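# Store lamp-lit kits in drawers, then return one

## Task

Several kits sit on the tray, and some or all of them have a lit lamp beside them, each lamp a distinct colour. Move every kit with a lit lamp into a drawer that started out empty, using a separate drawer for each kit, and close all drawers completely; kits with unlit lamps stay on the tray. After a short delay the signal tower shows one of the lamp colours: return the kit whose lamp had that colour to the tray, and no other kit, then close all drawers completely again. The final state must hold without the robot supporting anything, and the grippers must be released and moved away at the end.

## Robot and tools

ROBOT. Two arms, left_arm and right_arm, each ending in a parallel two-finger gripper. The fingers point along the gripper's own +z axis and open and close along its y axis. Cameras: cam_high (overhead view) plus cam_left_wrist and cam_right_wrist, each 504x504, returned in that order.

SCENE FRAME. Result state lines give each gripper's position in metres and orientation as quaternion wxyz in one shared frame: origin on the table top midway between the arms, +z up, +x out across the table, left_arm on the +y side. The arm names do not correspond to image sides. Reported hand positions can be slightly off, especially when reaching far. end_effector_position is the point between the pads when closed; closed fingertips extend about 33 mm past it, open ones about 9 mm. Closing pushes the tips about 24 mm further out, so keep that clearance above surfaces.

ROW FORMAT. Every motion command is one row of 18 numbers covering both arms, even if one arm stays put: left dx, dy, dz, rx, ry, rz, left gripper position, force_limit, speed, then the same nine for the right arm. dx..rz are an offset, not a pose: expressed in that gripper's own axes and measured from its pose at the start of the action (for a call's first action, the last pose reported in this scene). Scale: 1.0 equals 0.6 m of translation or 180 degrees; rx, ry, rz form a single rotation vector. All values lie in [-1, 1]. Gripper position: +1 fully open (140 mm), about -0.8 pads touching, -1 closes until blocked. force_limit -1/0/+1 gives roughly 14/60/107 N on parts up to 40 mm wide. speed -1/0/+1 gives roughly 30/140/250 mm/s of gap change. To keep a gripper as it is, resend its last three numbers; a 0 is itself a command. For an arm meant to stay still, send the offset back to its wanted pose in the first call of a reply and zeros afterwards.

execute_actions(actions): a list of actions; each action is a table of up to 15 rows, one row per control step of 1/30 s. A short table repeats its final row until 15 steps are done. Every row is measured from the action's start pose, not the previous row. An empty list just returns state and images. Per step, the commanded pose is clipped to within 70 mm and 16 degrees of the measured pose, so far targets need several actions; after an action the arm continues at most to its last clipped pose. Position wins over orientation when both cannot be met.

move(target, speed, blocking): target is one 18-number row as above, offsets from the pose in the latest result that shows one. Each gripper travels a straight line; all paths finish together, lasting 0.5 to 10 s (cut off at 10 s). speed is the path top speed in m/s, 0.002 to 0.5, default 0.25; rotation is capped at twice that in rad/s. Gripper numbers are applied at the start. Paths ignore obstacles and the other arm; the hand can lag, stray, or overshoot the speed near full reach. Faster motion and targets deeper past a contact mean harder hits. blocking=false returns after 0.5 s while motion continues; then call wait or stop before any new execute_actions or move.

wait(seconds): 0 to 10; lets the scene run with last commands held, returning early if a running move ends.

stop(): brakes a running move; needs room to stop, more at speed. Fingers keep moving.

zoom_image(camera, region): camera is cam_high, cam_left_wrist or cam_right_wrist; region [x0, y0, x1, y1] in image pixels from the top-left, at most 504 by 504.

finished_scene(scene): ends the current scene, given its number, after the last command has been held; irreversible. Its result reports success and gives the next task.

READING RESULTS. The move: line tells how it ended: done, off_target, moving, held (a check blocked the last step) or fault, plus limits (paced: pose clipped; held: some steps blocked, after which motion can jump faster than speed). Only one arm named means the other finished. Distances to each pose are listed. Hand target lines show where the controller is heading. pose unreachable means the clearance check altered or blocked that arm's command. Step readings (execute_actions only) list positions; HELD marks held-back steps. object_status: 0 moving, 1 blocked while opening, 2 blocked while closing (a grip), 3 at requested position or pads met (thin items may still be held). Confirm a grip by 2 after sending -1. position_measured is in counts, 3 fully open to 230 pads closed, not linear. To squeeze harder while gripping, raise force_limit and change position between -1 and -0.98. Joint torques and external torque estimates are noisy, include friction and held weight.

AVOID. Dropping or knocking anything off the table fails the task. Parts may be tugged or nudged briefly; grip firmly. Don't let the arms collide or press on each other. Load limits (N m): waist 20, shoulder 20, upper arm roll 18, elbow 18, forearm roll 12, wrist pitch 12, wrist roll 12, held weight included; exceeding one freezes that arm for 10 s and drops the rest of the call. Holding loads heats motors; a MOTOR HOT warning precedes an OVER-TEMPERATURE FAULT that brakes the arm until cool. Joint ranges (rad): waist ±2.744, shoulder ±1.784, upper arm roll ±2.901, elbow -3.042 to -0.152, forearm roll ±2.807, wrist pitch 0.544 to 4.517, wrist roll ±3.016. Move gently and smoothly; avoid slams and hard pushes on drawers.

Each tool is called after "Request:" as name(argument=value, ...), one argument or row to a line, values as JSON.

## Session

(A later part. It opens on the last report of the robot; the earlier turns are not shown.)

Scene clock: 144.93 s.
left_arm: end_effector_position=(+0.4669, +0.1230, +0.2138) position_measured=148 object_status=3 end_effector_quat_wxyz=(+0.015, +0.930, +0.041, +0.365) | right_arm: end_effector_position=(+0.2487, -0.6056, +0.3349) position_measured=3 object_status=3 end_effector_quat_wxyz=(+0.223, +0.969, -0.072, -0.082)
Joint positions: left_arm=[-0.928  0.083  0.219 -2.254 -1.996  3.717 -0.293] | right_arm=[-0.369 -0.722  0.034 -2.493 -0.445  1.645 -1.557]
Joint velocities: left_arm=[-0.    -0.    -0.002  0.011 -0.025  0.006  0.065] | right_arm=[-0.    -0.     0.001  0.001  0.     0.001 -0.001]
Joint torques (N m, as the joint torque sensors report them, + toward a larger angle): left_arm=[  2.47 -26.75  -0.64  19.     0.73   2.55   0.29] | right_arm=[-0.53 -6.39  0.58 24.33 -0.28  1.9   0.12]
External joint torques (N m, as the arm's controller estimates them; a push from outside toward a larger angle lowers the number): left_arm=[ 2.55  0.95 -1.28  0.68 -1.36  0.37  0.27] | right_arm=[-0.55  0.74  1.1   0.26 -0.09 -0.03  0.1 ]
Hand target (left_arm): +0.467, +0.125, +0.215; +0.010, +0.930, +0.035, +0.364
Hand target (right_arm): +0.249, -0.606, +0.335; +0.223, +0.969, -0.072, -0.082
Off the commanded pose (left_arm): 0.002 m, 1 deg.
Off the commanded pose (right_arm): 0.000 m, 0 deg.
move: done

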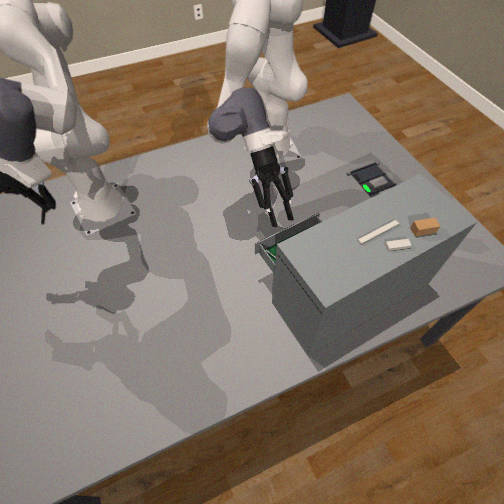

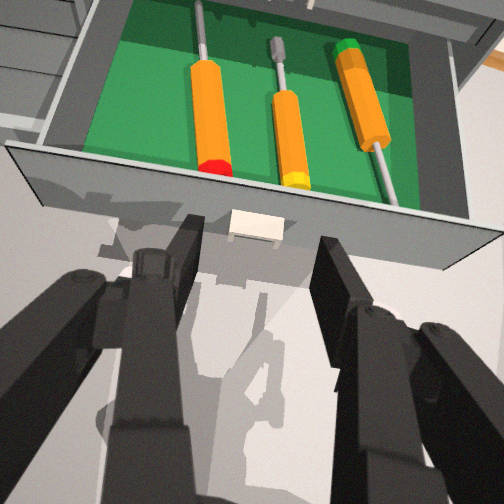

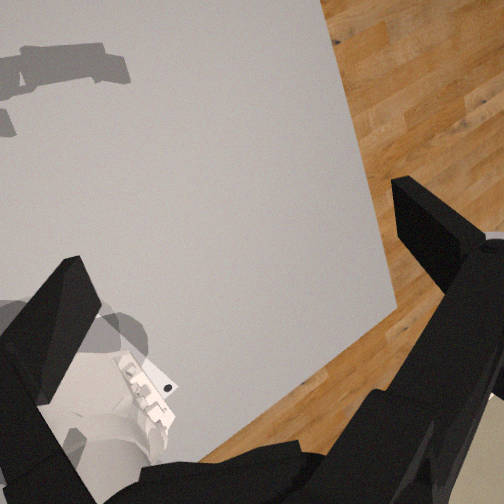

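Request:
move(
  target=[-0.02,-0.003,0.058,0,0,0,-0.15,0,0,0,0,0,0,0,0,1,0,0],
  speed=0.05,
)

Request:
execute_actions(
  actions=[
    [[0,0,0,0,0,0,-1,0,-0.5,0,0,0,0,0,0,1,0,0]],
    [[0,0,0,0,0,0,-1,0,-0.5,0,0,0,0,0,0,1,0,0]],
  ],
)

Request:
move(
  target=[0.172,0,0.16,0,0,0,-1,0,-0.5,0,0,0,0,0,0,1,0,0],
  speed=0.05,
)

Request:
move(
  target=[0.01,0,-0.06,0,0,0,-0.15,0,0,0,0,0,0,0,0,1,0,0],
  speed=0.05,
)

Scene clock: 148.87 s.
left_arm: end_effector_position=(+0.4805, +0.1250, +0.1798) position_measured=148 object_status=3 end_effector_quat_wxyz=(+0.009, +0.932, +0.032, +0.362) | right_arm: end_effector_position=(+0.2487, -0.6056, +0.3349) position_measured=3 object_status=3 end_effector_quat_wxyz=(+0.223, +0.969, -0.072, -0.082)
Joint positions: left_arm=[-0.937  0.161  0.25  -2.278 -1.876  3.656 -0.419] | right_arm=[-0.369 -0.722  0.034 -2.493 -0.445  1.645 -1.557]
Joint velocities: left_arm=[-0.015  0.001  0.007 -0.021  0.05  -0.008 -0.095] | right_arm=[-0.    -0.    -0.001  0.001 -0.001  0.001 -0.   ]
Joint torques (N m, as the joint torque sensors report them, + toward a larger angle): left_arm=[ -1.09 -27.87   2.8   16.2    3.06   1.92  -0.1 ] | right_arm=[-0.37 -6.32  0.4  24.39 -0.31  1.93  0.13]
External joint torques (N m, as the arm's controller estimates them; a push from outside toward a larger angle lowers the number): left_arm=[-1.1   1.02  1.24 -1.25  1.04 -0.52 -0.13] | right_arm=[-0.37  0.8   0.96  0.32 -0.12  0.01  0.11]
Hand target (left_arm): +0.481, +0.124, +0.179; +0.015, +0.931, +0.040, +0.362
Hand target (right_arm): +0.249, -0.606, +0.335; +0.223, +0.969, -0.072, -0.082
Off the commanded pose (left_arm): 0.002 m, 1 deg.
Off the commanded pose (right_arm): 0.000 m, 0 deg.
move: done

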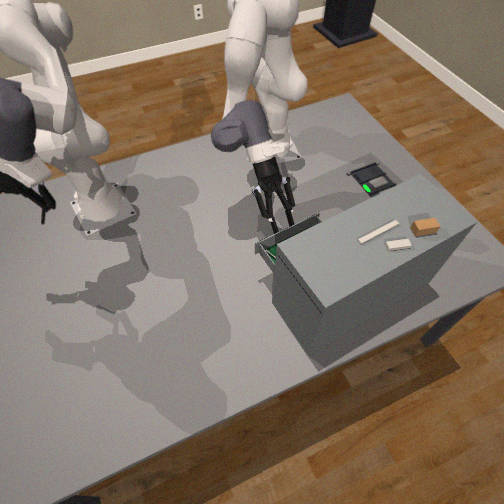

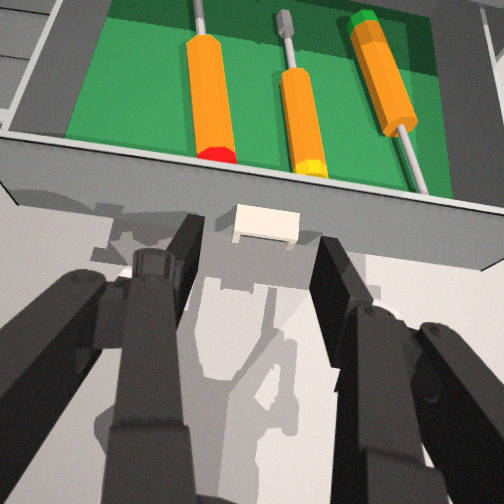

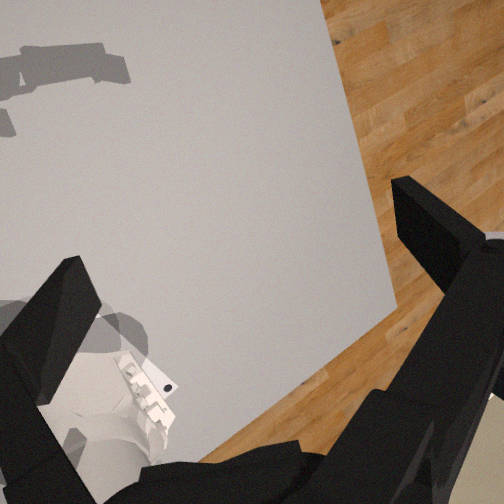

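Scene clock: 149.87 s.
left_arm: end_effector_position=(+0.4804, +0.1241, +0.1799) position_measured=193 object_status=2 end_effector_quat_wxyz=(+0.010, +0.932, +0.031, +0.362) | right_arm: end_effector_position=(+0.2487, -0.6056, +0.3349) position_measured=3 object_status=3 end_effector_quat_wxyz=(+0.223, +0.969, -0.072, -0.082)
Joint positions: left_arm=[-0.938  0.161  0.249 -2.278 -1.875  3.656 -0.419] | right_arm=[-0.369 -0.722  0.034 -2.493 -0.445  1.645 -1.557]
Joint velocities: left_arm=[-0.001  0.001 -0.001  0.001  0.    -0.     0.001] | right_arm=[-0.    -0.     0.001 -0.     0.001  0.001  0.001]
Joint torques (N m, as the joint torque sensors report them, + toward a larger angle): left_arm=[  0.49 -27.51   1.2   16.6    1.9    2.54   0.13] | right_arm=[-0.45 -6.47  0.52 24.42 -0.29  1.95  0.11]
External joint torques (N m, as the arm's controller estimates them; a push from outside toward a larger angle lowers the number): left_arm=[ 0.63  1.44 -0.23 -0.86 -0.15  0.12  0.11] | right_arm=[-0.45  0.61  1.05  0.38 -0.11  0.02  0.09]
External joint torques at the end of the 1st action: left_arm=[ 0.89  1.11 -0.41 -0.16 -0.25 -0.04  0.07] | right_arm=[-0.54  0.62  0.9   0.27 -0.1  -0.04  0.1 ]
Hand target (left_arm): +0.480, +0.124, +0.180; +0.010, +0.932, +0.031, +0.362
Hand target (right_arm): +0.249, -0.606, +0.335; +0.223, +0.969, -0.072, -0.082
Off the commanded pose (left_arm): 0.000 m, 0 deg.
Off the commanded pose (right_arm): 0.000 m, 0 deg.
Step readings (end_effector_position; steps 1 to 15: 1st action; 16 to 30: 2nd action):
0: left_arm (+0.4805, +0.1250, +0.1798) | right_arm (+0.2487, -0.6056, +0.3349)
1: left_arm (+0.4805, +0.1250, +0.1798) | right_arm (+0.2487, -0.6056, +0.3349)
2: left_arm (+0.4805, +0.1250, +0.1798) | right_arm (+0.2487, -0.6056, +0.3349)
4: left_arm (+0.4805, +0.1250, +0.1798) | right_arm (+0.2487, -0.6056, +0.3349)
8: left_arm (+0.4805, +0.1250, +0.1798) | right_arm (+0.2487, -0.6056, +0.3349)
15: left_arm (+0.4804, +0.1241, +0.1799) | right_arm (+0.2487, -0.6056, +0.3349)
16: left_arm (+0.4804, +0.1241, +0.1799) | right_arm (+0.2487, -0.6056, +0.3349)
17: left_arm (+0.4804, +0.1241, +0.1799) | right_arm (+0.2487, -0.6056, +0.3349)
19: left_arm (+0.4804, +0.1241, +0.1799) | right_arm (+0.2487, -0.6056, +0.3349)
23: left_arm (+0.4804, +0.1241, +0.1799) | right_arm (+0.2487, -0.6056, +0.3349)
30: end_effector_position above

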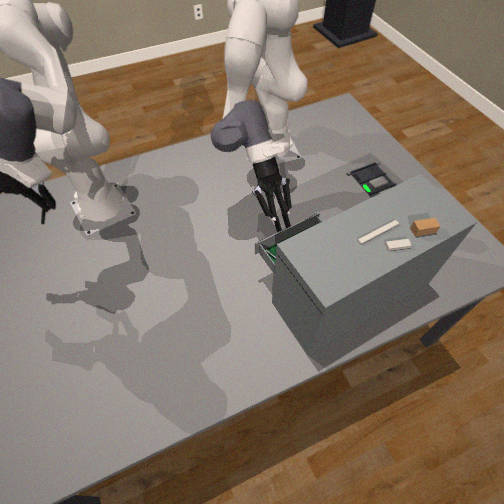

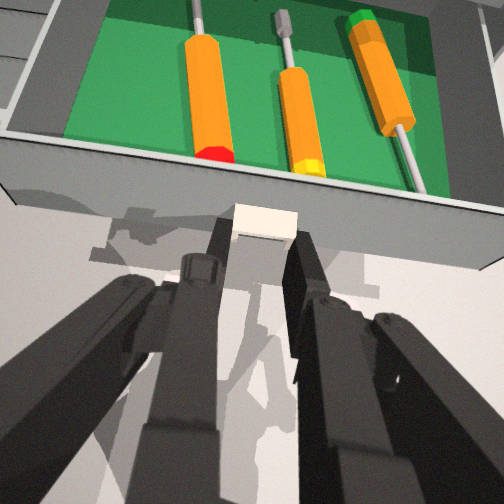

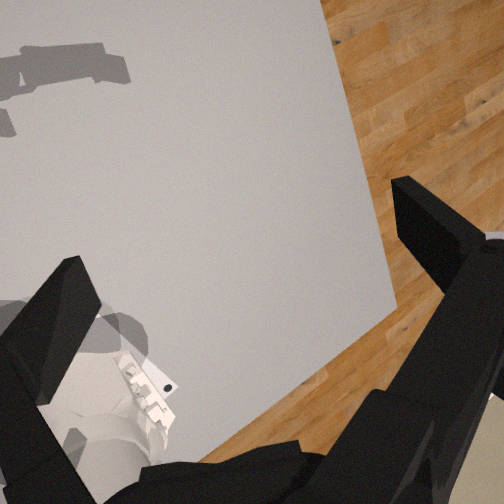

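Scene clock: 153.10 s.
left_arm: end_effector_position=(+0.6188, +0.1406, +0.1797) position_measured=193 object_status=2 end_effector_quat_wxyz=(+0.005, +0.931, +0.041, +0.363) | right_arm: end_effector_position=(+0.2487, -0.6056, +0.3349) position_measured=3 object_status=3 end_effector_quat_wxyz=(+0.223, +0.969, -0.072, -0.082)
Joint positions: left_arm=[-0.421  0.446 -0.049 -1.753 -2.145  3.657  0.102] | right_arm=[-0.369 -0.722  0.034 -2.493 -0.445  1.645 -1.557]
Joint velocities: left_arm=[ 0.041  0.005 -0.044  0.015 -0.002  0.018  0.05 ] | right_arm=[ 0.    -0.002  0.    -0.002 -0.001 -0.001  0.   ]
Joint torques (N m, as the joint torque sensors report them, + toward a larger angle): left_arm=[  2.57 -37.02  -1.1   22.74   1.64  -1.07   0.05] | right_arm=[-0.58 -6.43  0.69 24.2  -0.26  1.91  0.12]
External joint torques (N m, as the arm's controller estimates them; a push from outside toward a larger angle lowers the number): left_arm=[ 2.63  4.63 -1.58  3.04 -0.29 -2.67  0.02] | right_arm=[-0.59  0.62  1.23  0.25 -0.08  0.    0.1 ]
Hand target (left_arm): +0.622, +0.137, +0.178; +0.010, +0.931, +0.034, +0.364
Hand target (right_arm): +0.249, -0.606, +0.335; +0.223, +0.969, -0.072, -0.082
Off the commanded pose (left_arm): 0.010 m, 1 deg.
Off the commanded pose (right_arm): 0.000 m, 0 deg.
move: off_target (left_arm)

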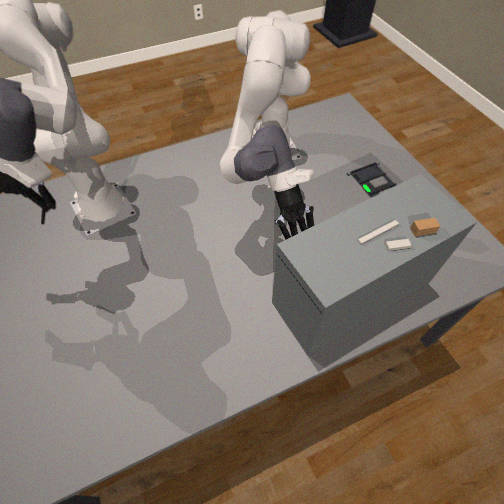

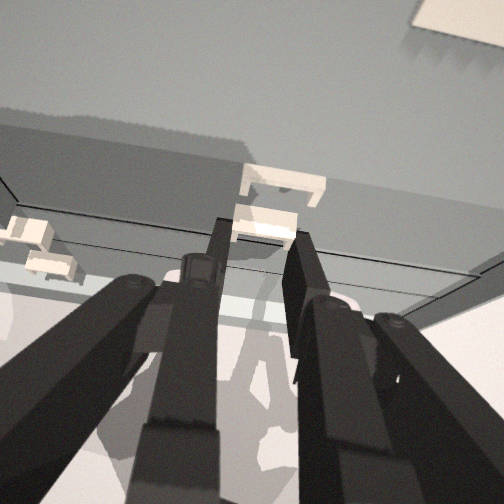

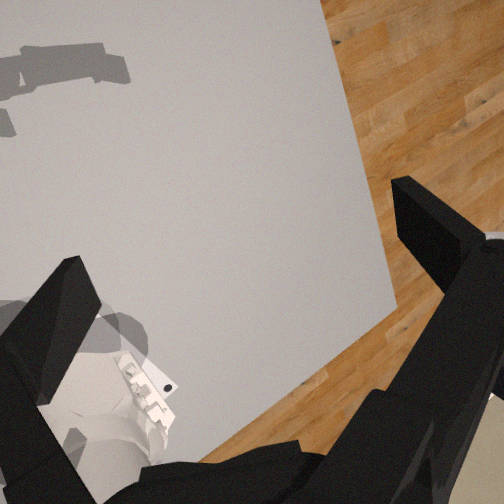

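Scene clock: 154.20 s.
left_arm: end_effector_position=(+0.6014, +0.1379, +0.2122) position_measured=148 object_status=3 end_effector_quat_wxyz=(+0.008, +0.930, +0.043, +0.366) | right_arm: end_effector_position=(+0.2487, -0.6056, +0.3349) position_measured=3 object_status=3 end_effector_quat_wxyz=(+0.223, +0.969, -0.072, -0.082)
Joint positions: left_arm=[-0.401  0.367 -0.092 -1.784 -2.182  3.7    0.14 ] | right_arm=[-0.369 -0.722  0.034 -2.493 -0.445  1.645 -1.557]
Joint velocities: left_arm=[ 0.01  -0.001 -0.008 -0.001 -0.003  0.01   0.018] | right_arm=[-0.001  0.    -0.001 -0.001 -0.001 -0.001 -0.   ]
Joint torques (N m, as the joint torque sensors report them, + toward a larger angle): left_arm=[  1.26 -39.24  -1.43  19.52   0.58   1.8    0.24] | right_arm=[-0.39 -6.46  0.52 24.33 -0.27  1.9   0.1 ]
External joint torques (N m, as the arm's controller estimates them; a push from outside toward a larger angle lowers the number): left_arm=[ 1.19  0.67 -1.41 -0.62 -1.33  0.32  0.22] | right_arm=[-0.37  0.6   1.1   0.34 -0.09  0.    0.08]
Hand target (left_arm): +0.600, +0.140, +0.211; +0.005, +0.931, +0.041, +0.364
Hand target (right_arm): +0.249, -0.606, +0.335; +0.223, +0.969, -0.072, -0.082
Off the commanded pose (left_arm): 0.004 m, 1 deg.
Off the commanded pose (right_arm): 0.000 m, 0 deg.
move: off_target (left_arm)

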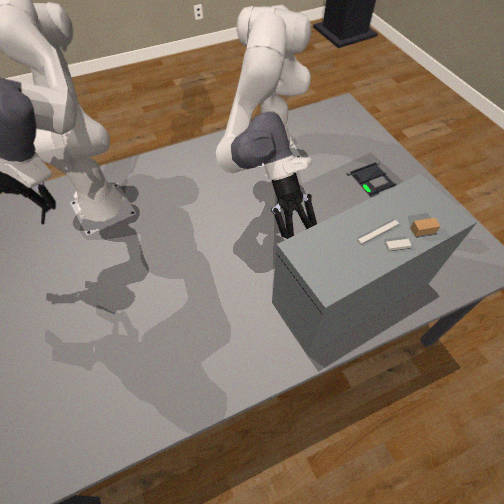

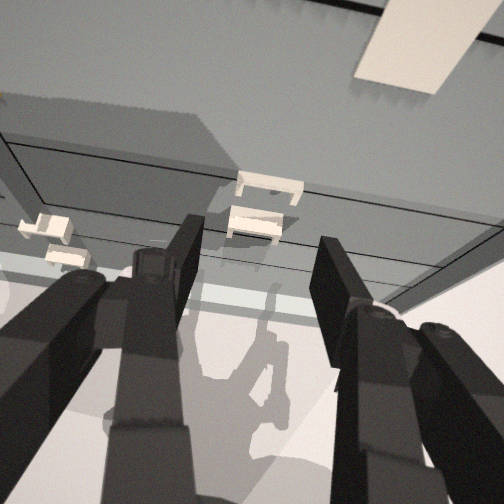

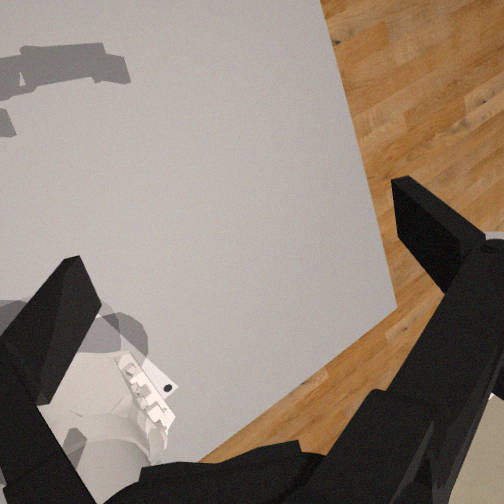

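Request:
move(
  target=[0.027,-0.003,0.012,0,0,0,-0.15,0,0,0,0,0,0,0,0,1,0,0],
  speed=0.03,
)

Scene clock: 157.00 s.
left_arm: end_effector_position=(+0.6190, +0.1413, +0.2188) position_measured=148 object_status=3 end_effector_quat_wxyz=(+0.011, +0.928, +0.048, +0.369) | right_arm: end_effector_position=(+0.2487, -0.6056, +0.3349) position_measured=3 object_status=3 end_effector_quat_wxyz=(+0.223, +0.969, -0.072, -0.082)
Joint positions: left_arm=[-0.338  0.399 -0.137 -1.712 -2.207  3.714  0.196] | right_arm=[-0.369 -0.722  0.034 -2.493 -0.445  1.645 -1.557]
Joint velocities: left_arm=[ 0.026  0.004 -0.033  0.01  -0.001  0.013  0.042] | right_arm=[-0.     0.    -0.001 -0.001 -0.001  0.001  0.001]
Joint torques (N m, as the joint torque sensors report them, + toward a larger angle): left_arm=[  1.81 -38.64  -1.91  20.73   0.63   1.71   0.37] | right_arm=[-0.49 -6.3   0.45 24.25 -0.31  1.88  0.14]
External joint torques (N m, as the arm's controller estimates them; a push from outside toward a larger angle lowers the number): left_arm=[ 1.96  2.35 -1.17  0.41 -1.19  0.36  0.35] | right_arm=[-0.48  0.72  1.    0.25 -0.12 -0.04  0.12]
Hand target (left_arm): +0.618, +0.142, +0.218; +0.008, +0.929, +0.044, +0.367
Hand target (right_arm): +0.249, -0.606, +0.335; +0.223, +0.969, -0.072, -0.082
Off the commanded pose (left_arm): 0.001 m, 1 deg.
Off the commanded pose (right_arm): 0.000 m, 0 deg.
move: done

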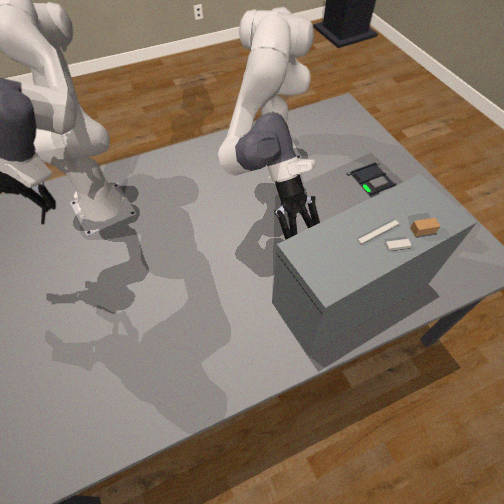

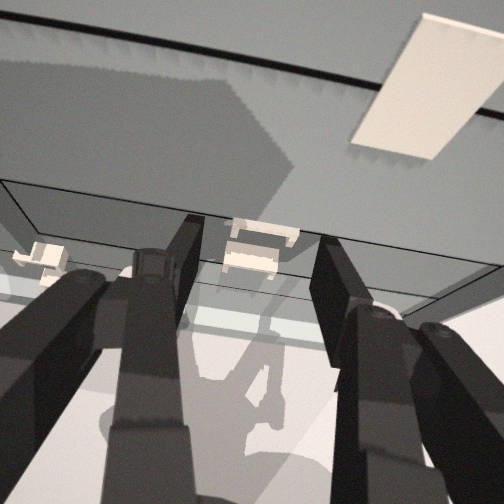

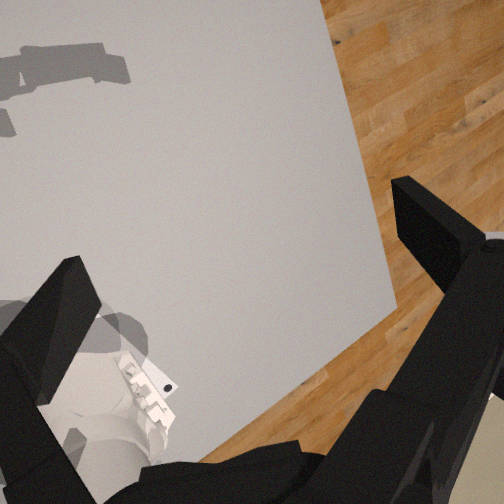

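Request:
move(
  target=[-0.03,0,-0.035,0,0.08,0,-0.15,0,0,0,0,0,0,0,0,1,0,0],
  speed=0.06,
)

Scene clock: 162.80 s.
left_arm: end_effector_position=(+0.5875, +0.1339, +0.2175) position_measured=148 object_status=3 end_effector_quat_wxyz=(+0.000, +0.880, +0.037, +0.474) | right_arm: end_effector_position=(+0.2487, -0.6056, +0.3349) position_measured=3 object_status=3 end_effector_quat_wxyz=(+0.223, +0.969, -0.072, -0.082)
Joint positions: left_arm=[-0.944  0.322  0.379 -2.267 -1.237  3.706 -1.013] | right_arm=[-0.369 -0.722  0.034 -2.493 -0.445  1.645 -1.557]
Joint velocities: left_arm=[ 0.006 -0.003 -0.005 -0.013  0.034  0.009 -0.068] | right_arm=[ 0.001  0.001 -0.002 -0.    -0.001 -0.001 -0.001]
Joint torques (N m, as the joint torque sensors report them, + toward a larger angle): left_arm=[  1.18 -31.28   3.16  15.43   3.04   3.33  -0.04] | right_arm=[-0.68 -6.37  0.46 24.28 -0.29  1.9   0.12]
External joint torques (N m, as the arm's controller estimates them; a push from outside toward a larger angle lowers the number): left_arm=[ 1.29  0.46 -1.15 -1.48  1.17  0.27 -0.07] | right_arm=[-0.71  0.66  1.    0.28 -0.1  -0.02  0.1 ]
Hand target (left_arm): +0.588, +0.134, +0.219; +0.004, +0.879, +0.044, +0.475
Hand target (right_arm): +0.249, -0.606, +0.335; +0.223, +0.969, -0.072, -0.082
Off the commanded pose (left_arm): 0.008 m, 2 deg.
Off the commanded pose (right_arm): 0.000 m, 0 deg.
move: off_target (left_arm)

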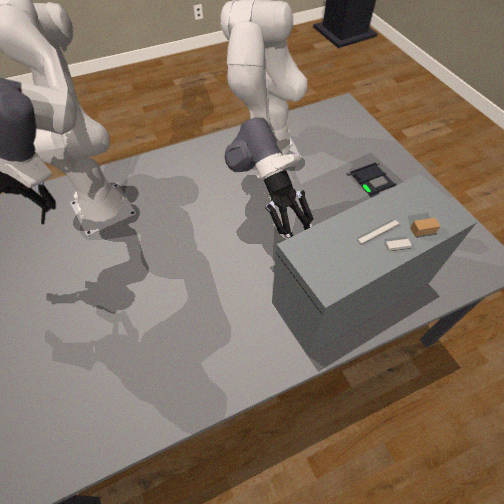

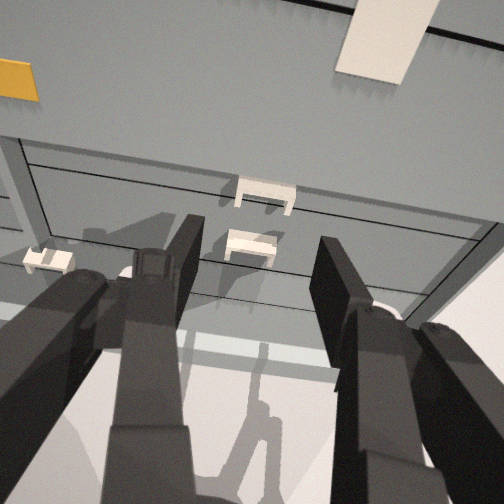

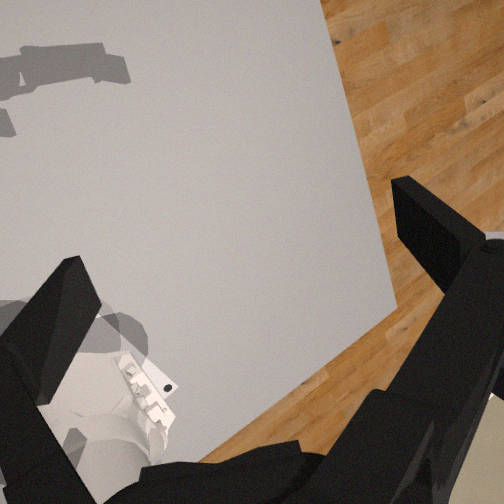

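Request:
move(
  target=[0.02,-0.008,0.042,0,0,0,-0.15,0,0,0,0,0,0,0,0,1,0,0],
  speed=0.03,
)

Scene clock: 166.07 s.
left_arm: end_effector_position=(+0.6129, +0.1413, +0.2134) position_measured=148 object_status=3 end_effector_quat_wxyz=(-0.000, +0.880, +0.038, +0.474) | right_arm: end_effector_position=(+0.2487, -0.6056, +0.3349) position_measured=3 object_status=3 end_effector_quat_wxyz=(+0.223, +0.969, -0.072, -0.082)
Joint positions: left_arm=[-0.901  0.369  0.388 -2.215 -1.195  3.667 -1.034] | right_arm=[-0.369 -0.722  0.034 -2.493 -0.445  1.645 -1.557]
Joint velocities: left_arm=[ 0.004  0.001 -0.     0.003  0.005 -0.011 -0.001] | right_arm=[-0.    -0.     0.     0.001 -0.     0.     0.001]
Joint torques (N m, as the joint torque sensors report them, + toward a larger angle): left_arm=[  1.89 -30.59   4.51  16.98   2.92   2.59   0.17] | right_arm=[-0.47 -6.31  0.31 24.52 -0.28  1.93  0.12]
External joint torques (N m, as the arm's controller estimates them; a push from outside toward a larger angle lowers the number): left_arm=[ 1.98  2.84 -0.6  -0.25  1.06 -0.51  0.15] | right_arm=[-0.45  0.8   0.88  0.46 -0.09  0.01  0.1 ]
Hand target (left_arm): +0.615, +0.141, +0.213; -0.000, +0.880, +0.037, +0.473
Hand target (right_arm): +0.249, -0.606, +0.335; +0.223, +0.969, -0.072, -0.082
Off the commanded pose (left_arm): 0.002 m, 0 deg.
Off the commanded pose (right_arm): 0.000 m, 0 deg.
move: done

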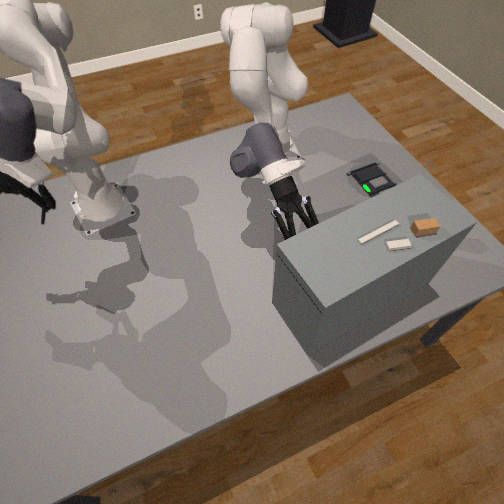

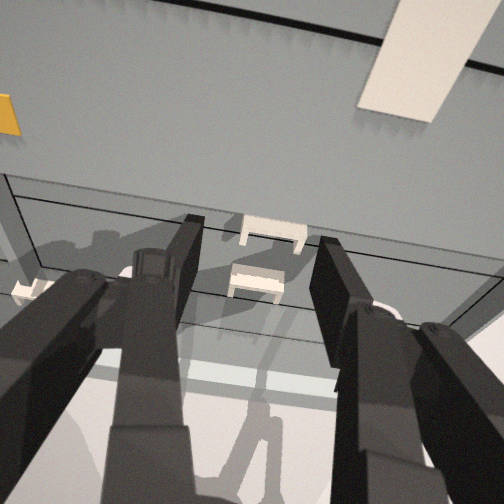

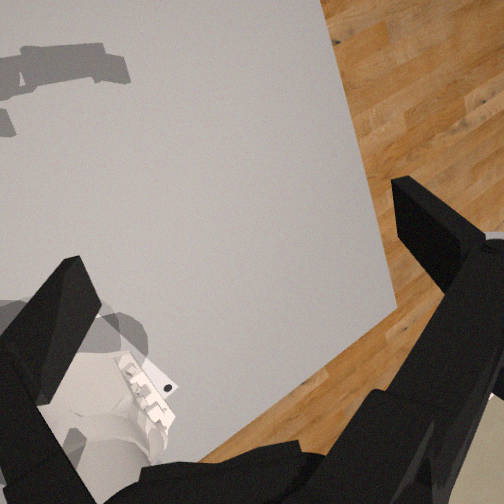

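Request:
move(
  target=[-0.005,0.008,0.008,0,0,0,-0.15,0,0,0,0,0,0,0,0,1,0,0],
  speed=0.03,
)

Request:
execute_actions(
  actions=[
    [[0,0,0,0,0,0,-1,0,-0.5,0,0,0,0,0,0,1,0,0]],
    [[0,0,0,0,0,0,-1,0,-0.5,0,0,0,0,0,0,1,0,0]],
  ],
)

Request:
move(
  target=[-0.064,0.004,-0.098,0,0,0,-1,0,-0.5,0,0,0,0,0,0,1,0,0],
  speed=0.05,
)

Scene clock: 168.70 s.
left_arm: end_effector_position=(+0.6153, +0.1380, +0.2081) position_measured=148 object_status=3 end_effector_quat_wxyz=(-0.002, +0.880, +0.036, +0.473) | right_arm: end_effector_position=(+0.2487, -0.6056, +0.3349) position_measured=3 object_status=3 end_effector_quat_wxyz=(+0.223, +0.969, -0.072, -0.082)
Joint positions: left_arm=[-0.901  0.39   0.387 -2.201 -1.194  3.665 -1.038] | right_arm=[-0.369 -0.722  0.034 -2.493 -0.445  1.645 -1.557]
Joint velocities: left_arm=[ 0.     0.001  0.001  0.003  0.002 -0.001 -0.007] | right_arm=[ 0.    -0.001 -0.     0.    -0.     0.     0.002]
Joint torques (N m, as the joint torque sensors report them, + toward a larger angle): left_arm=[  0.51 -31.71   4.61  17.37   1.65   3.09  -0.04] | right_arm=[-0.42 -6.39  0.5  24.43 -0.28  1.9   0.14]
External joint torques (N m, as the arm's controller estimates them; a push from outside toward a larger angle lowers the number): left_arm=[ 0.45  2.26 -0.91  0.24 -0.18 -0.03 -0.07] | right_arm=[-0.41  0.72  1.07  0.39 -0.09 -0.02  0.12]
Hand target (left_arm): +0.616, +0.137, +0.208; -0.000, +0.880, +0.038, +0.473
Hand target (right_arm): +0.249, -0.606, +0.335; +0.223, +0.969, -0.072, -0.082
Off the commanded pose (left_arm): 0.002 m, 0 deg.
Off the commanded pose (right_arm): 0.000 m, 0 deg.
move: done

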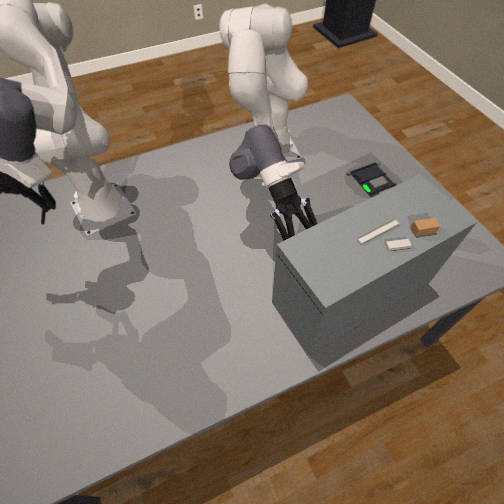

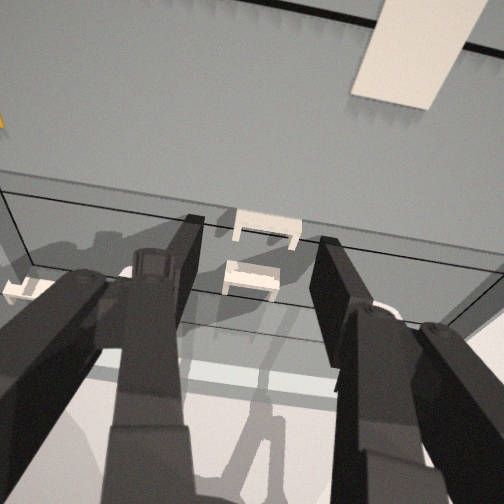

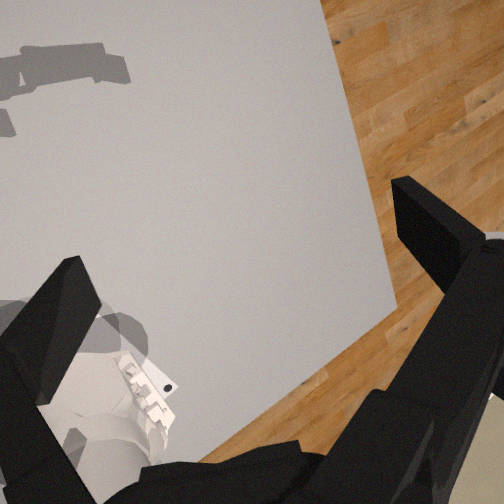

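Scene clock: 169.70 s.
left_arm: end_effector_position=(+0.6146, +0.1371, +0.2076) position_measured=194 object_status=2 end_effector_quat_wxyz=(-0.002, +0.880, +0.036, +0.473) | right_arm: end_effector_position=(+0.2487, -0.6056, +0.3349) position_measured=3 object_status=3 end_effector_quat_wxyz=(+0.223, +0.969, -0.072, -0.082)
Joint positions: left_arm=[-0.902  0.39   0.386 -2.202 -1.194  3.666 -1.038] | right_arm=[-0.369 -0.722  0.034 -2.493 -0.445  1.645 -1.557]
Joint velocities: left_arm=[-0.001  0.001 -0.001  0.002  0.001 -0.    -0.001] | right_arm=[ 0.002  0.001 -0.001 -0.     0.002  0.001  0.   ]
Joint torques (N m, as the joint torque sensors report them, + toward a larger angle): left_arm=[  0.54 -32.18   5.43  16.58   1.74   3.1    0.17] | right_arm=[-0.45 -6.46  0.52 24.29 -0.29  1.89  0.13]
External joint torques (N m, as the arm's controller estimates them; a push from outside toward a larger angle lowers the number): left_arm=[ 0.65  1.74  0.07 -0.57 -0.1  -0.02  0.15] | right_arm=[-0.48  0.64  1.06  0.25 -0.11 -0.04  0.11]
External joint torques at the end of the 1st action: left_arm=[ 1.31  1.67  0.45 -0.09 -0.13 -0.11  0.19] | right_arm=[-0.45  0.54  1.08  0.35 -0.14  0.    0.14]
Hand target (left_arm): +0.615, +0.137, +0.208; -0.002, +0.880, +0.036, +0.473
Hand target (right_arm): +0.249, -0.606, +0.335; +0.223, +0.969, -0.072, -0.082
Off the commanded pose (left_arm): 0.000 m, 0 deg.
Off the commanded pose (right_arm): 0.000 m, 0 deg.
Step readings (end_effector_position; steps 1 to 15: 1st action; 16 to 30: 2nd action):
0: left_arm (+0.6153, +0.1380, +0.2081) | right_arm (+0.2487, -0.6056, +0.3349)
1: left_arm (+0.6153, +0.1380, +0.2081) | right_arm (+0.2487, -0.6056, +0.3349)
2: left_arm (+0.6153, +0.1380, +0.2081) | right_arm (+0.2487, -0.6056, +0.3349)
4: left_arm (+0.6152, +0.1381, +0.2080) | right_arm (+0.2487, -0.6056, +0.3349)
8: left_arm (+0.6148, +0.1385, +0.2075) | right_arm (+0.2487, -0.6056, +0.3349)
15: left_arm (+0.6146, +0.1371, +0.2076) | right_arm (+0.2487, -0.6056, +0.3349)
16: left_arm (+0.6146, +0.1371, +0.2076) | right_arm (+0.2487, -0.6056, +0.3349)
17: left_arm (+0.6146, +0.1371, +0.2076) | right_arm (+0.2487, -0.6056, +0.3349)
19: left_arm (+0.6146, +0.1371, +0.2076) | right_arm (+0.2487, -0.6056, +0.3349)
23: left_arm (+0.6146, +0.1371, +0.2076) | right_arm (+0.2487, -0.6056, +0.3349)
30: end_effector_position above

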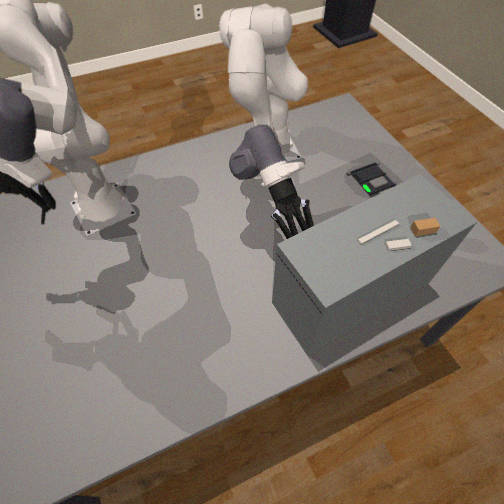

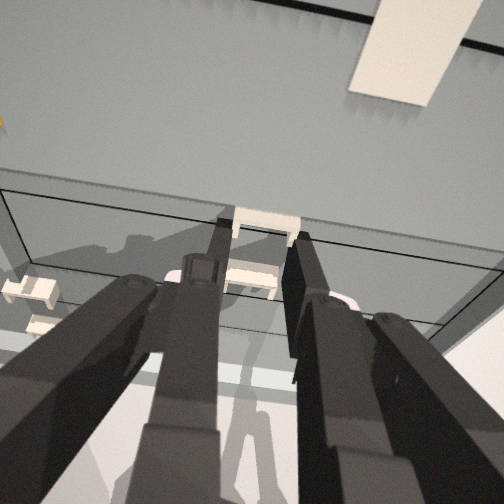

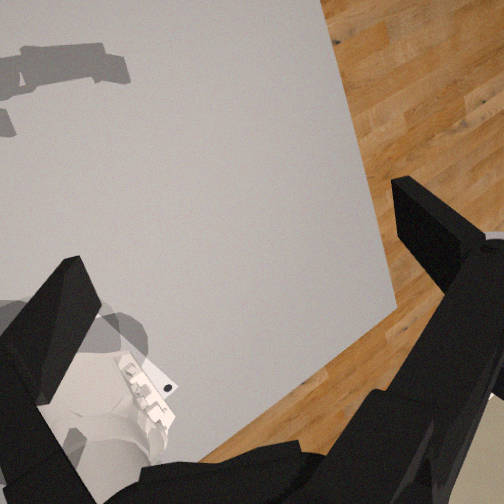

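Scene clock: 171.43 s.
left_arm: end_effector_position=(+0.5470, +0.1296, +0.2084) position_measured=194 object_status=2 end_effector_quat_wxyz=(-0.002, +0.880, +0.035, +0.473) | right_arm: end_effector_position=(+0.2487, -0.6056, +0.3349) position_measured=3 object_status=3 end_effector_quat_wxyz=(+0.223, +0.969, -0.072, -0.082)
Joint positions: left_arm=[-0.983  0.276  0.343 -2.374 -1.234  3.779 -1.069] | right_arm=[-0.369 -0.722  0.034 -2.493 -0.445  1.645 -1.557]
Joint velocities: left_arm=[-0.002  0.    -0.    -0.001 -0.002  0.006 -0.005] | right_arm=[ 0.001 -0.001 -0.001  0.     0.001 -0.    -0.002]
Joint torques (N m, as the joint torque sensors report them, + toward a larger angle): left_arm=[ -1.53 -30.97   1.7   13.62   0.74   3.6    0.08] | right_arm=[-0.4  -6.57  0.32 24.4  -0.3   1.92  0.12]
External joint torques (N m, as the arm's controller estimates them; a push from outside toward a larger angle lowers the number): left_arm=[-1.56 -1.18 -1.77 -2.28 -0.97  0.45  0.06] | right_arm=[-0.43  0.64  0.85  0.31 -0.12  0.    0.1 ]
Hand target (left_arm): +0.545, +0.128, +0.209; -0.001, +0.880, +0.036, +0.473
Hand target (right_arm): +0.249, -0.606, +0.335; +0.223, +0.969, -0.072, -0.082
Off the commanded pose (left_arm): 0.002 m, 0 deg.
Off the commanded pose (right_arm): 0.000 m, 0 deg.
move: done

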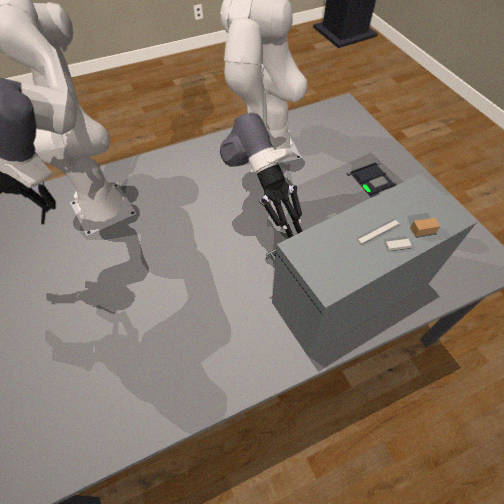

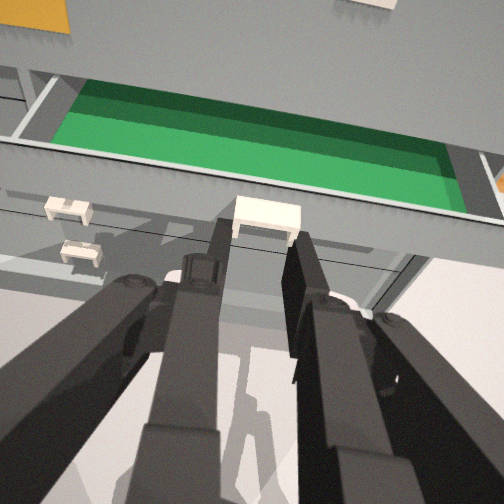

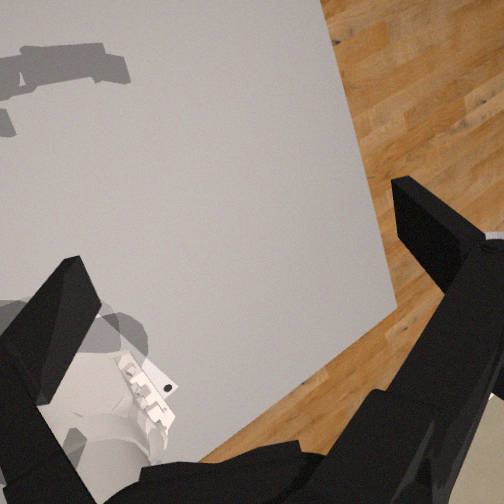

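Request:
move(
  target=[-0.062,0.004,-0.094,0,0,0,-1,0,-0.5,0,0,0,0,0,0,1,0,0],
  speed=0.05,
)

Request:
execute_actions(
  actions=[
    [[0,0,0,0,0,0,0.1,0,0,0,0,0,0,0,0,1,0,0]],
  ],
)

Request:
move(
  target=[0.04,0,-0.1,0,-0.1,0,0.1,0,0,0,0,0,0,0,0,1,0,0],
  speed=0.1,
)

Scene clock: 176.40 s.
left_arm: end_effector_position=(+0.4820, +0.1224, +0.2089) position_measured=194 object_status=2 end_effector_quat_wxyz=(-0.002, +0.880, +0.035, +0.473) | right_arm: end_effector_position=(+0.2487, -0.6056, +0.3349) position_measured=3 object_status=3 end_effector_quat_wxyz=(+0.223, +0.969, -0.072, -0.082)
Joint positions: left_arm=[-1.066  0.186  0.286 -2.506 -1.319  3.883 -1.087] | right_arm=[-0.369 -0.722  0.034 -2.493 -0.445  1.645 -1.557]
Joint velocities: left_arm=[-0.002  0.001 -0.003 -0.001 -0.004  0.003 -0.001] | right_arm=[-0.     0.    -0.001  0.001  0.002 -0.     0.   ]
Joint torques (N m, as the joint torque sensors report them, + toward a larger angle): left_arm=[ -0.91 -27.35   0.57  12.43   0.5    3.59   0.14] | right_arm=[-0.58 -6.37  0.38 24.49 -0.31  1.92  0.12]
External joint torques (N m, as the arm's controller estimates them; a push from outside toward a larger angle lowers the number): left_arm=[-0.88 -0.9  -1.37 -2.22 -1.11  0.43  0.12] | right_arm=[-0.57  0.77  0.92  0.39 -0.12  0.    0.1 ]
Hand target (left_arm): +0.480, +0.121, +0.209; -0.001, +0.880, +0.035, +0.473
Hand target (right_arm): +0.249, -0.606, +0.335; +0.223, +0.969, -0.072, -0.082
Off the commanded pose (left_arm): 0.002 m, 0 deg.
Off the commanded pose (right_arm): 0.000 m, 0 deg.
move: done

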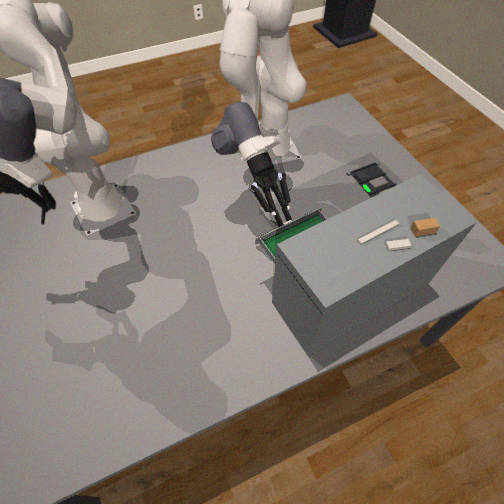

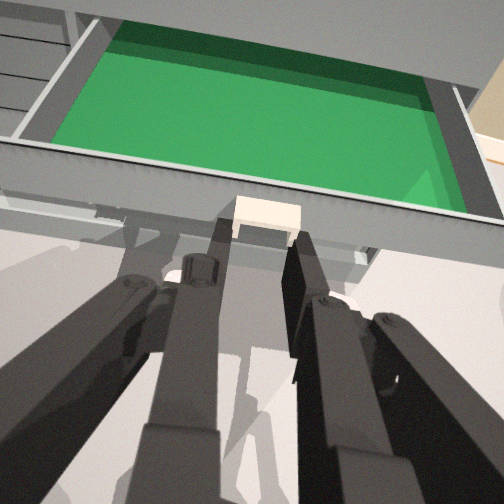

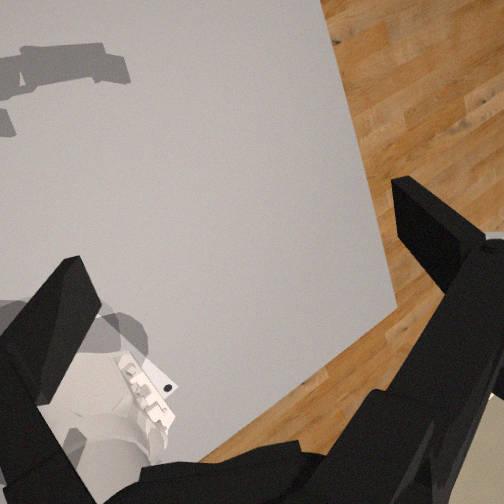

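Scene clock: 176.90 s.
left_arm: end_effector_position=(+0.4820, +0.1223, +0.2088) position_measured=117 object_status=0 end_effector_quat_wxyz=(-0.002, +0.880, +0.035, +0.473) | right_arm: end_effector_position=(+0.2487, -0.6056, +0.3349) position_measured=3 object_status=3 end_effector_quat_wxyz=(+0.223, +0.969, -0.072, -0.082)
Joint positions: left_arm=[-1.066  0.186  0.286 -2.506 -1.319  3.883 -1.087] | right_arm=[-0.369 -0.722  0.034 -2.493 -0.445  1.645 -1.557]
Joint velocities: left_arm=[ 0.    -0.001 -0.     0.    -0.     0.     0.   ] | right_arm=[ 0.     0.001 -0.    -0.     0.001  0.001  0.   ]
Joint torques (N m, as the joint torque sensors report them, + toward a larger angle): left_arm=[  0.76 -25.68   1.07  14.72   1.42   3.17   0.16] | right_arm=[-0.53 -6.2   0.68 24.34 -0.26  1.91  0.13]
External joint torques (N m, as the arm's controller estimates them; a push from outside toward a larger angle lowers the number): left_arm=[ 0.76  0.86 -0.9   0.06 -0.18  0.01  0.13] | right_arm=[-0.55  0.83  1.2   0.33 -0.08 -0.01  0.11]
Hand target (left_arm): +0.482, +0.122, +0.209; -0.002, +0.880, +0.035, +0.473
Hand target (right_arm): +0.249, -0.606, +0.335; +0.223, +0.969, -0.072, -0.082
Off the commanded pose (left_arm): 0.000 m, 0 deg.
Off the commanded pose (right_arm): 0.000 m, 0 deg.
Step readings (end_effector_position):
0: left_arm (+0.4820, +0.1224, +0.2089) | right_arm (+0.2487, -0.6056, +0.3349)
1: left_arm (+0.4820, +0.1224, +0.2089) | right_arm (+0.2487, -0.6056, +0.3349)
2: left_arm (+0.4820, +0.1224, +0.2088) | right_arm (+0.2487, -0.6056, +0.3349)
4: left_arm (+0.4820, +0.1224, +0.2088) | right_arm (+0.2487, -0.6056, +0.3349)
8: left_arm (+0.4820, +0.1224, +0.2088) | right_arm (+0.2487, -0.6056, +0.3349)
15: end_effector_position above

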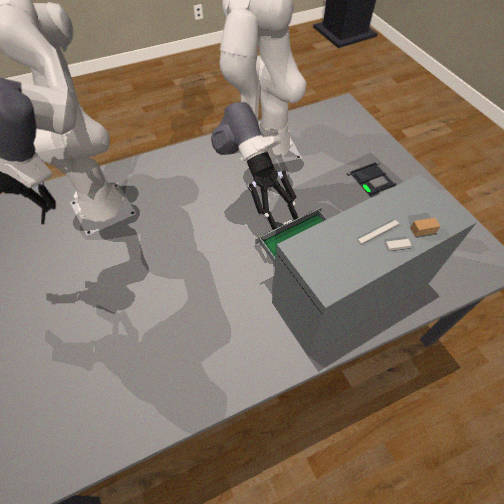

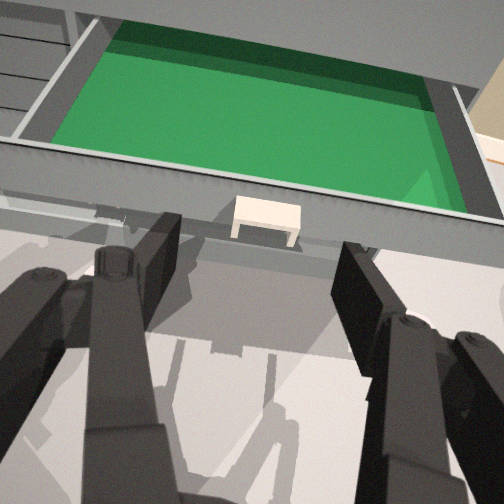

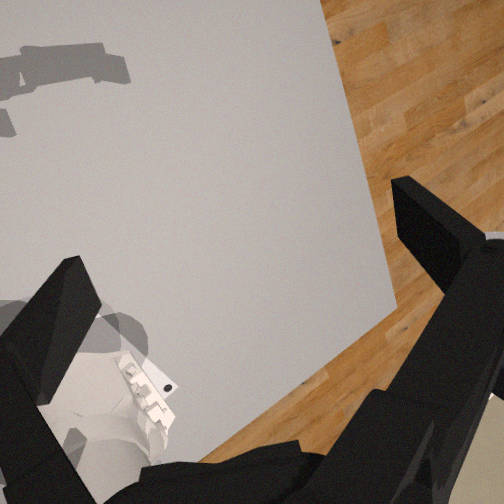

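Scene clock: 180.00 s.
left_arm: end_effector_position=(+0.4495, +0.1220, +0.2676) position_measured=117 object_status=3 end_effector_quat_wxyz=(+0.005, +0.939, +0.041, +0.340) | right_arm: end_effector_position=(+0.2487, -0.6056, +0.3349) position_measured=3 object_status=3 end_effector_quat_wxyz=(+0.223, +0.969, -0.072, -0.082)
Joint positions: left_arm=[-1.04   0.023  0.358 -2.084 -2.329  3.849  0.12 ] | right_arm=[-0.369 -0.722  0.034 -2.493 -0.445  1.645 -1.557]
Joint velocities: left_arm=[-0.     0.002  0.001  0.004 -0.011  0.001  0.042] | right_arm=[ 0.001 -0.     0.001  0.    -0.001 -0.     0.001]
Joint torques (N m, as the joint torque sensors report them, + toward a larger angle): left_arm=[  1.92 -24.64  -0.3   20.96   0.56   2.2    0.25] | right_arm=[-0.44 -6.24  0.58 24.51 -0.29  1.91  0.13]
External joint torques (N m, as the arm's controller estimates them; a push from outside toward a larger angle lowers the number): left_arm=[ 1.97  1.17 -0.51  1.21 -1.18  0.57  0.23] | right_arm=[-0.45  0.82  1.09  0.45 -0.11 -0.02  0.11]
Hand target (left_arm): +0.450, +0.124, +0.267; +0.001, +0.940, +0.037, +0.339
Hand target (right_arm): +0.249, -0.606, +0.335; +0.223, +0.969, -0.072, -0.082
Off the commanded pose (left_arm): 0.007 m, 2 deg.
Off the commanded pose (right_arm): 0.000 m, 0 deg.
move: off_target (left_arm)

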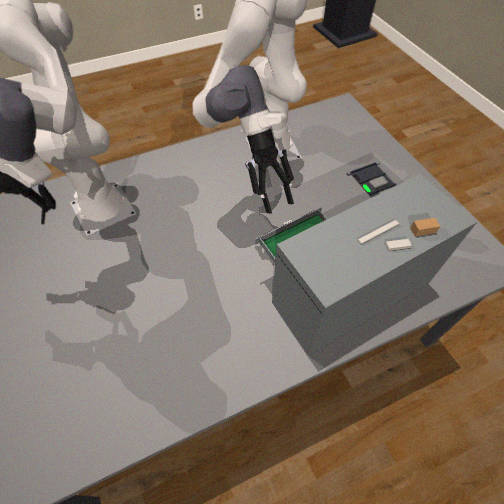

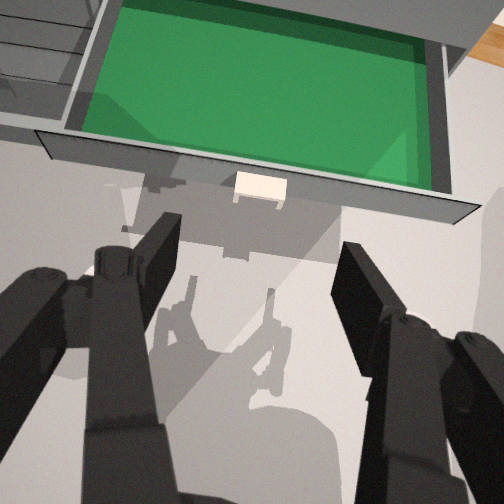

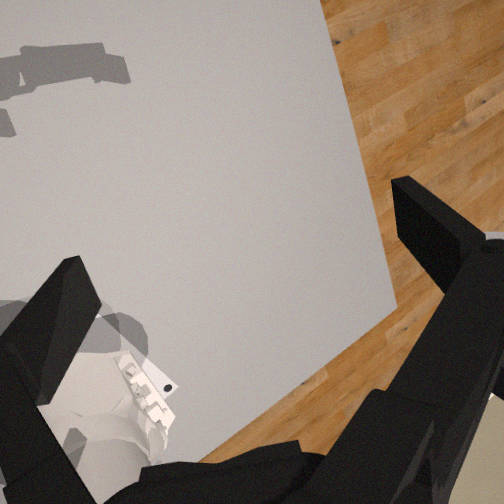

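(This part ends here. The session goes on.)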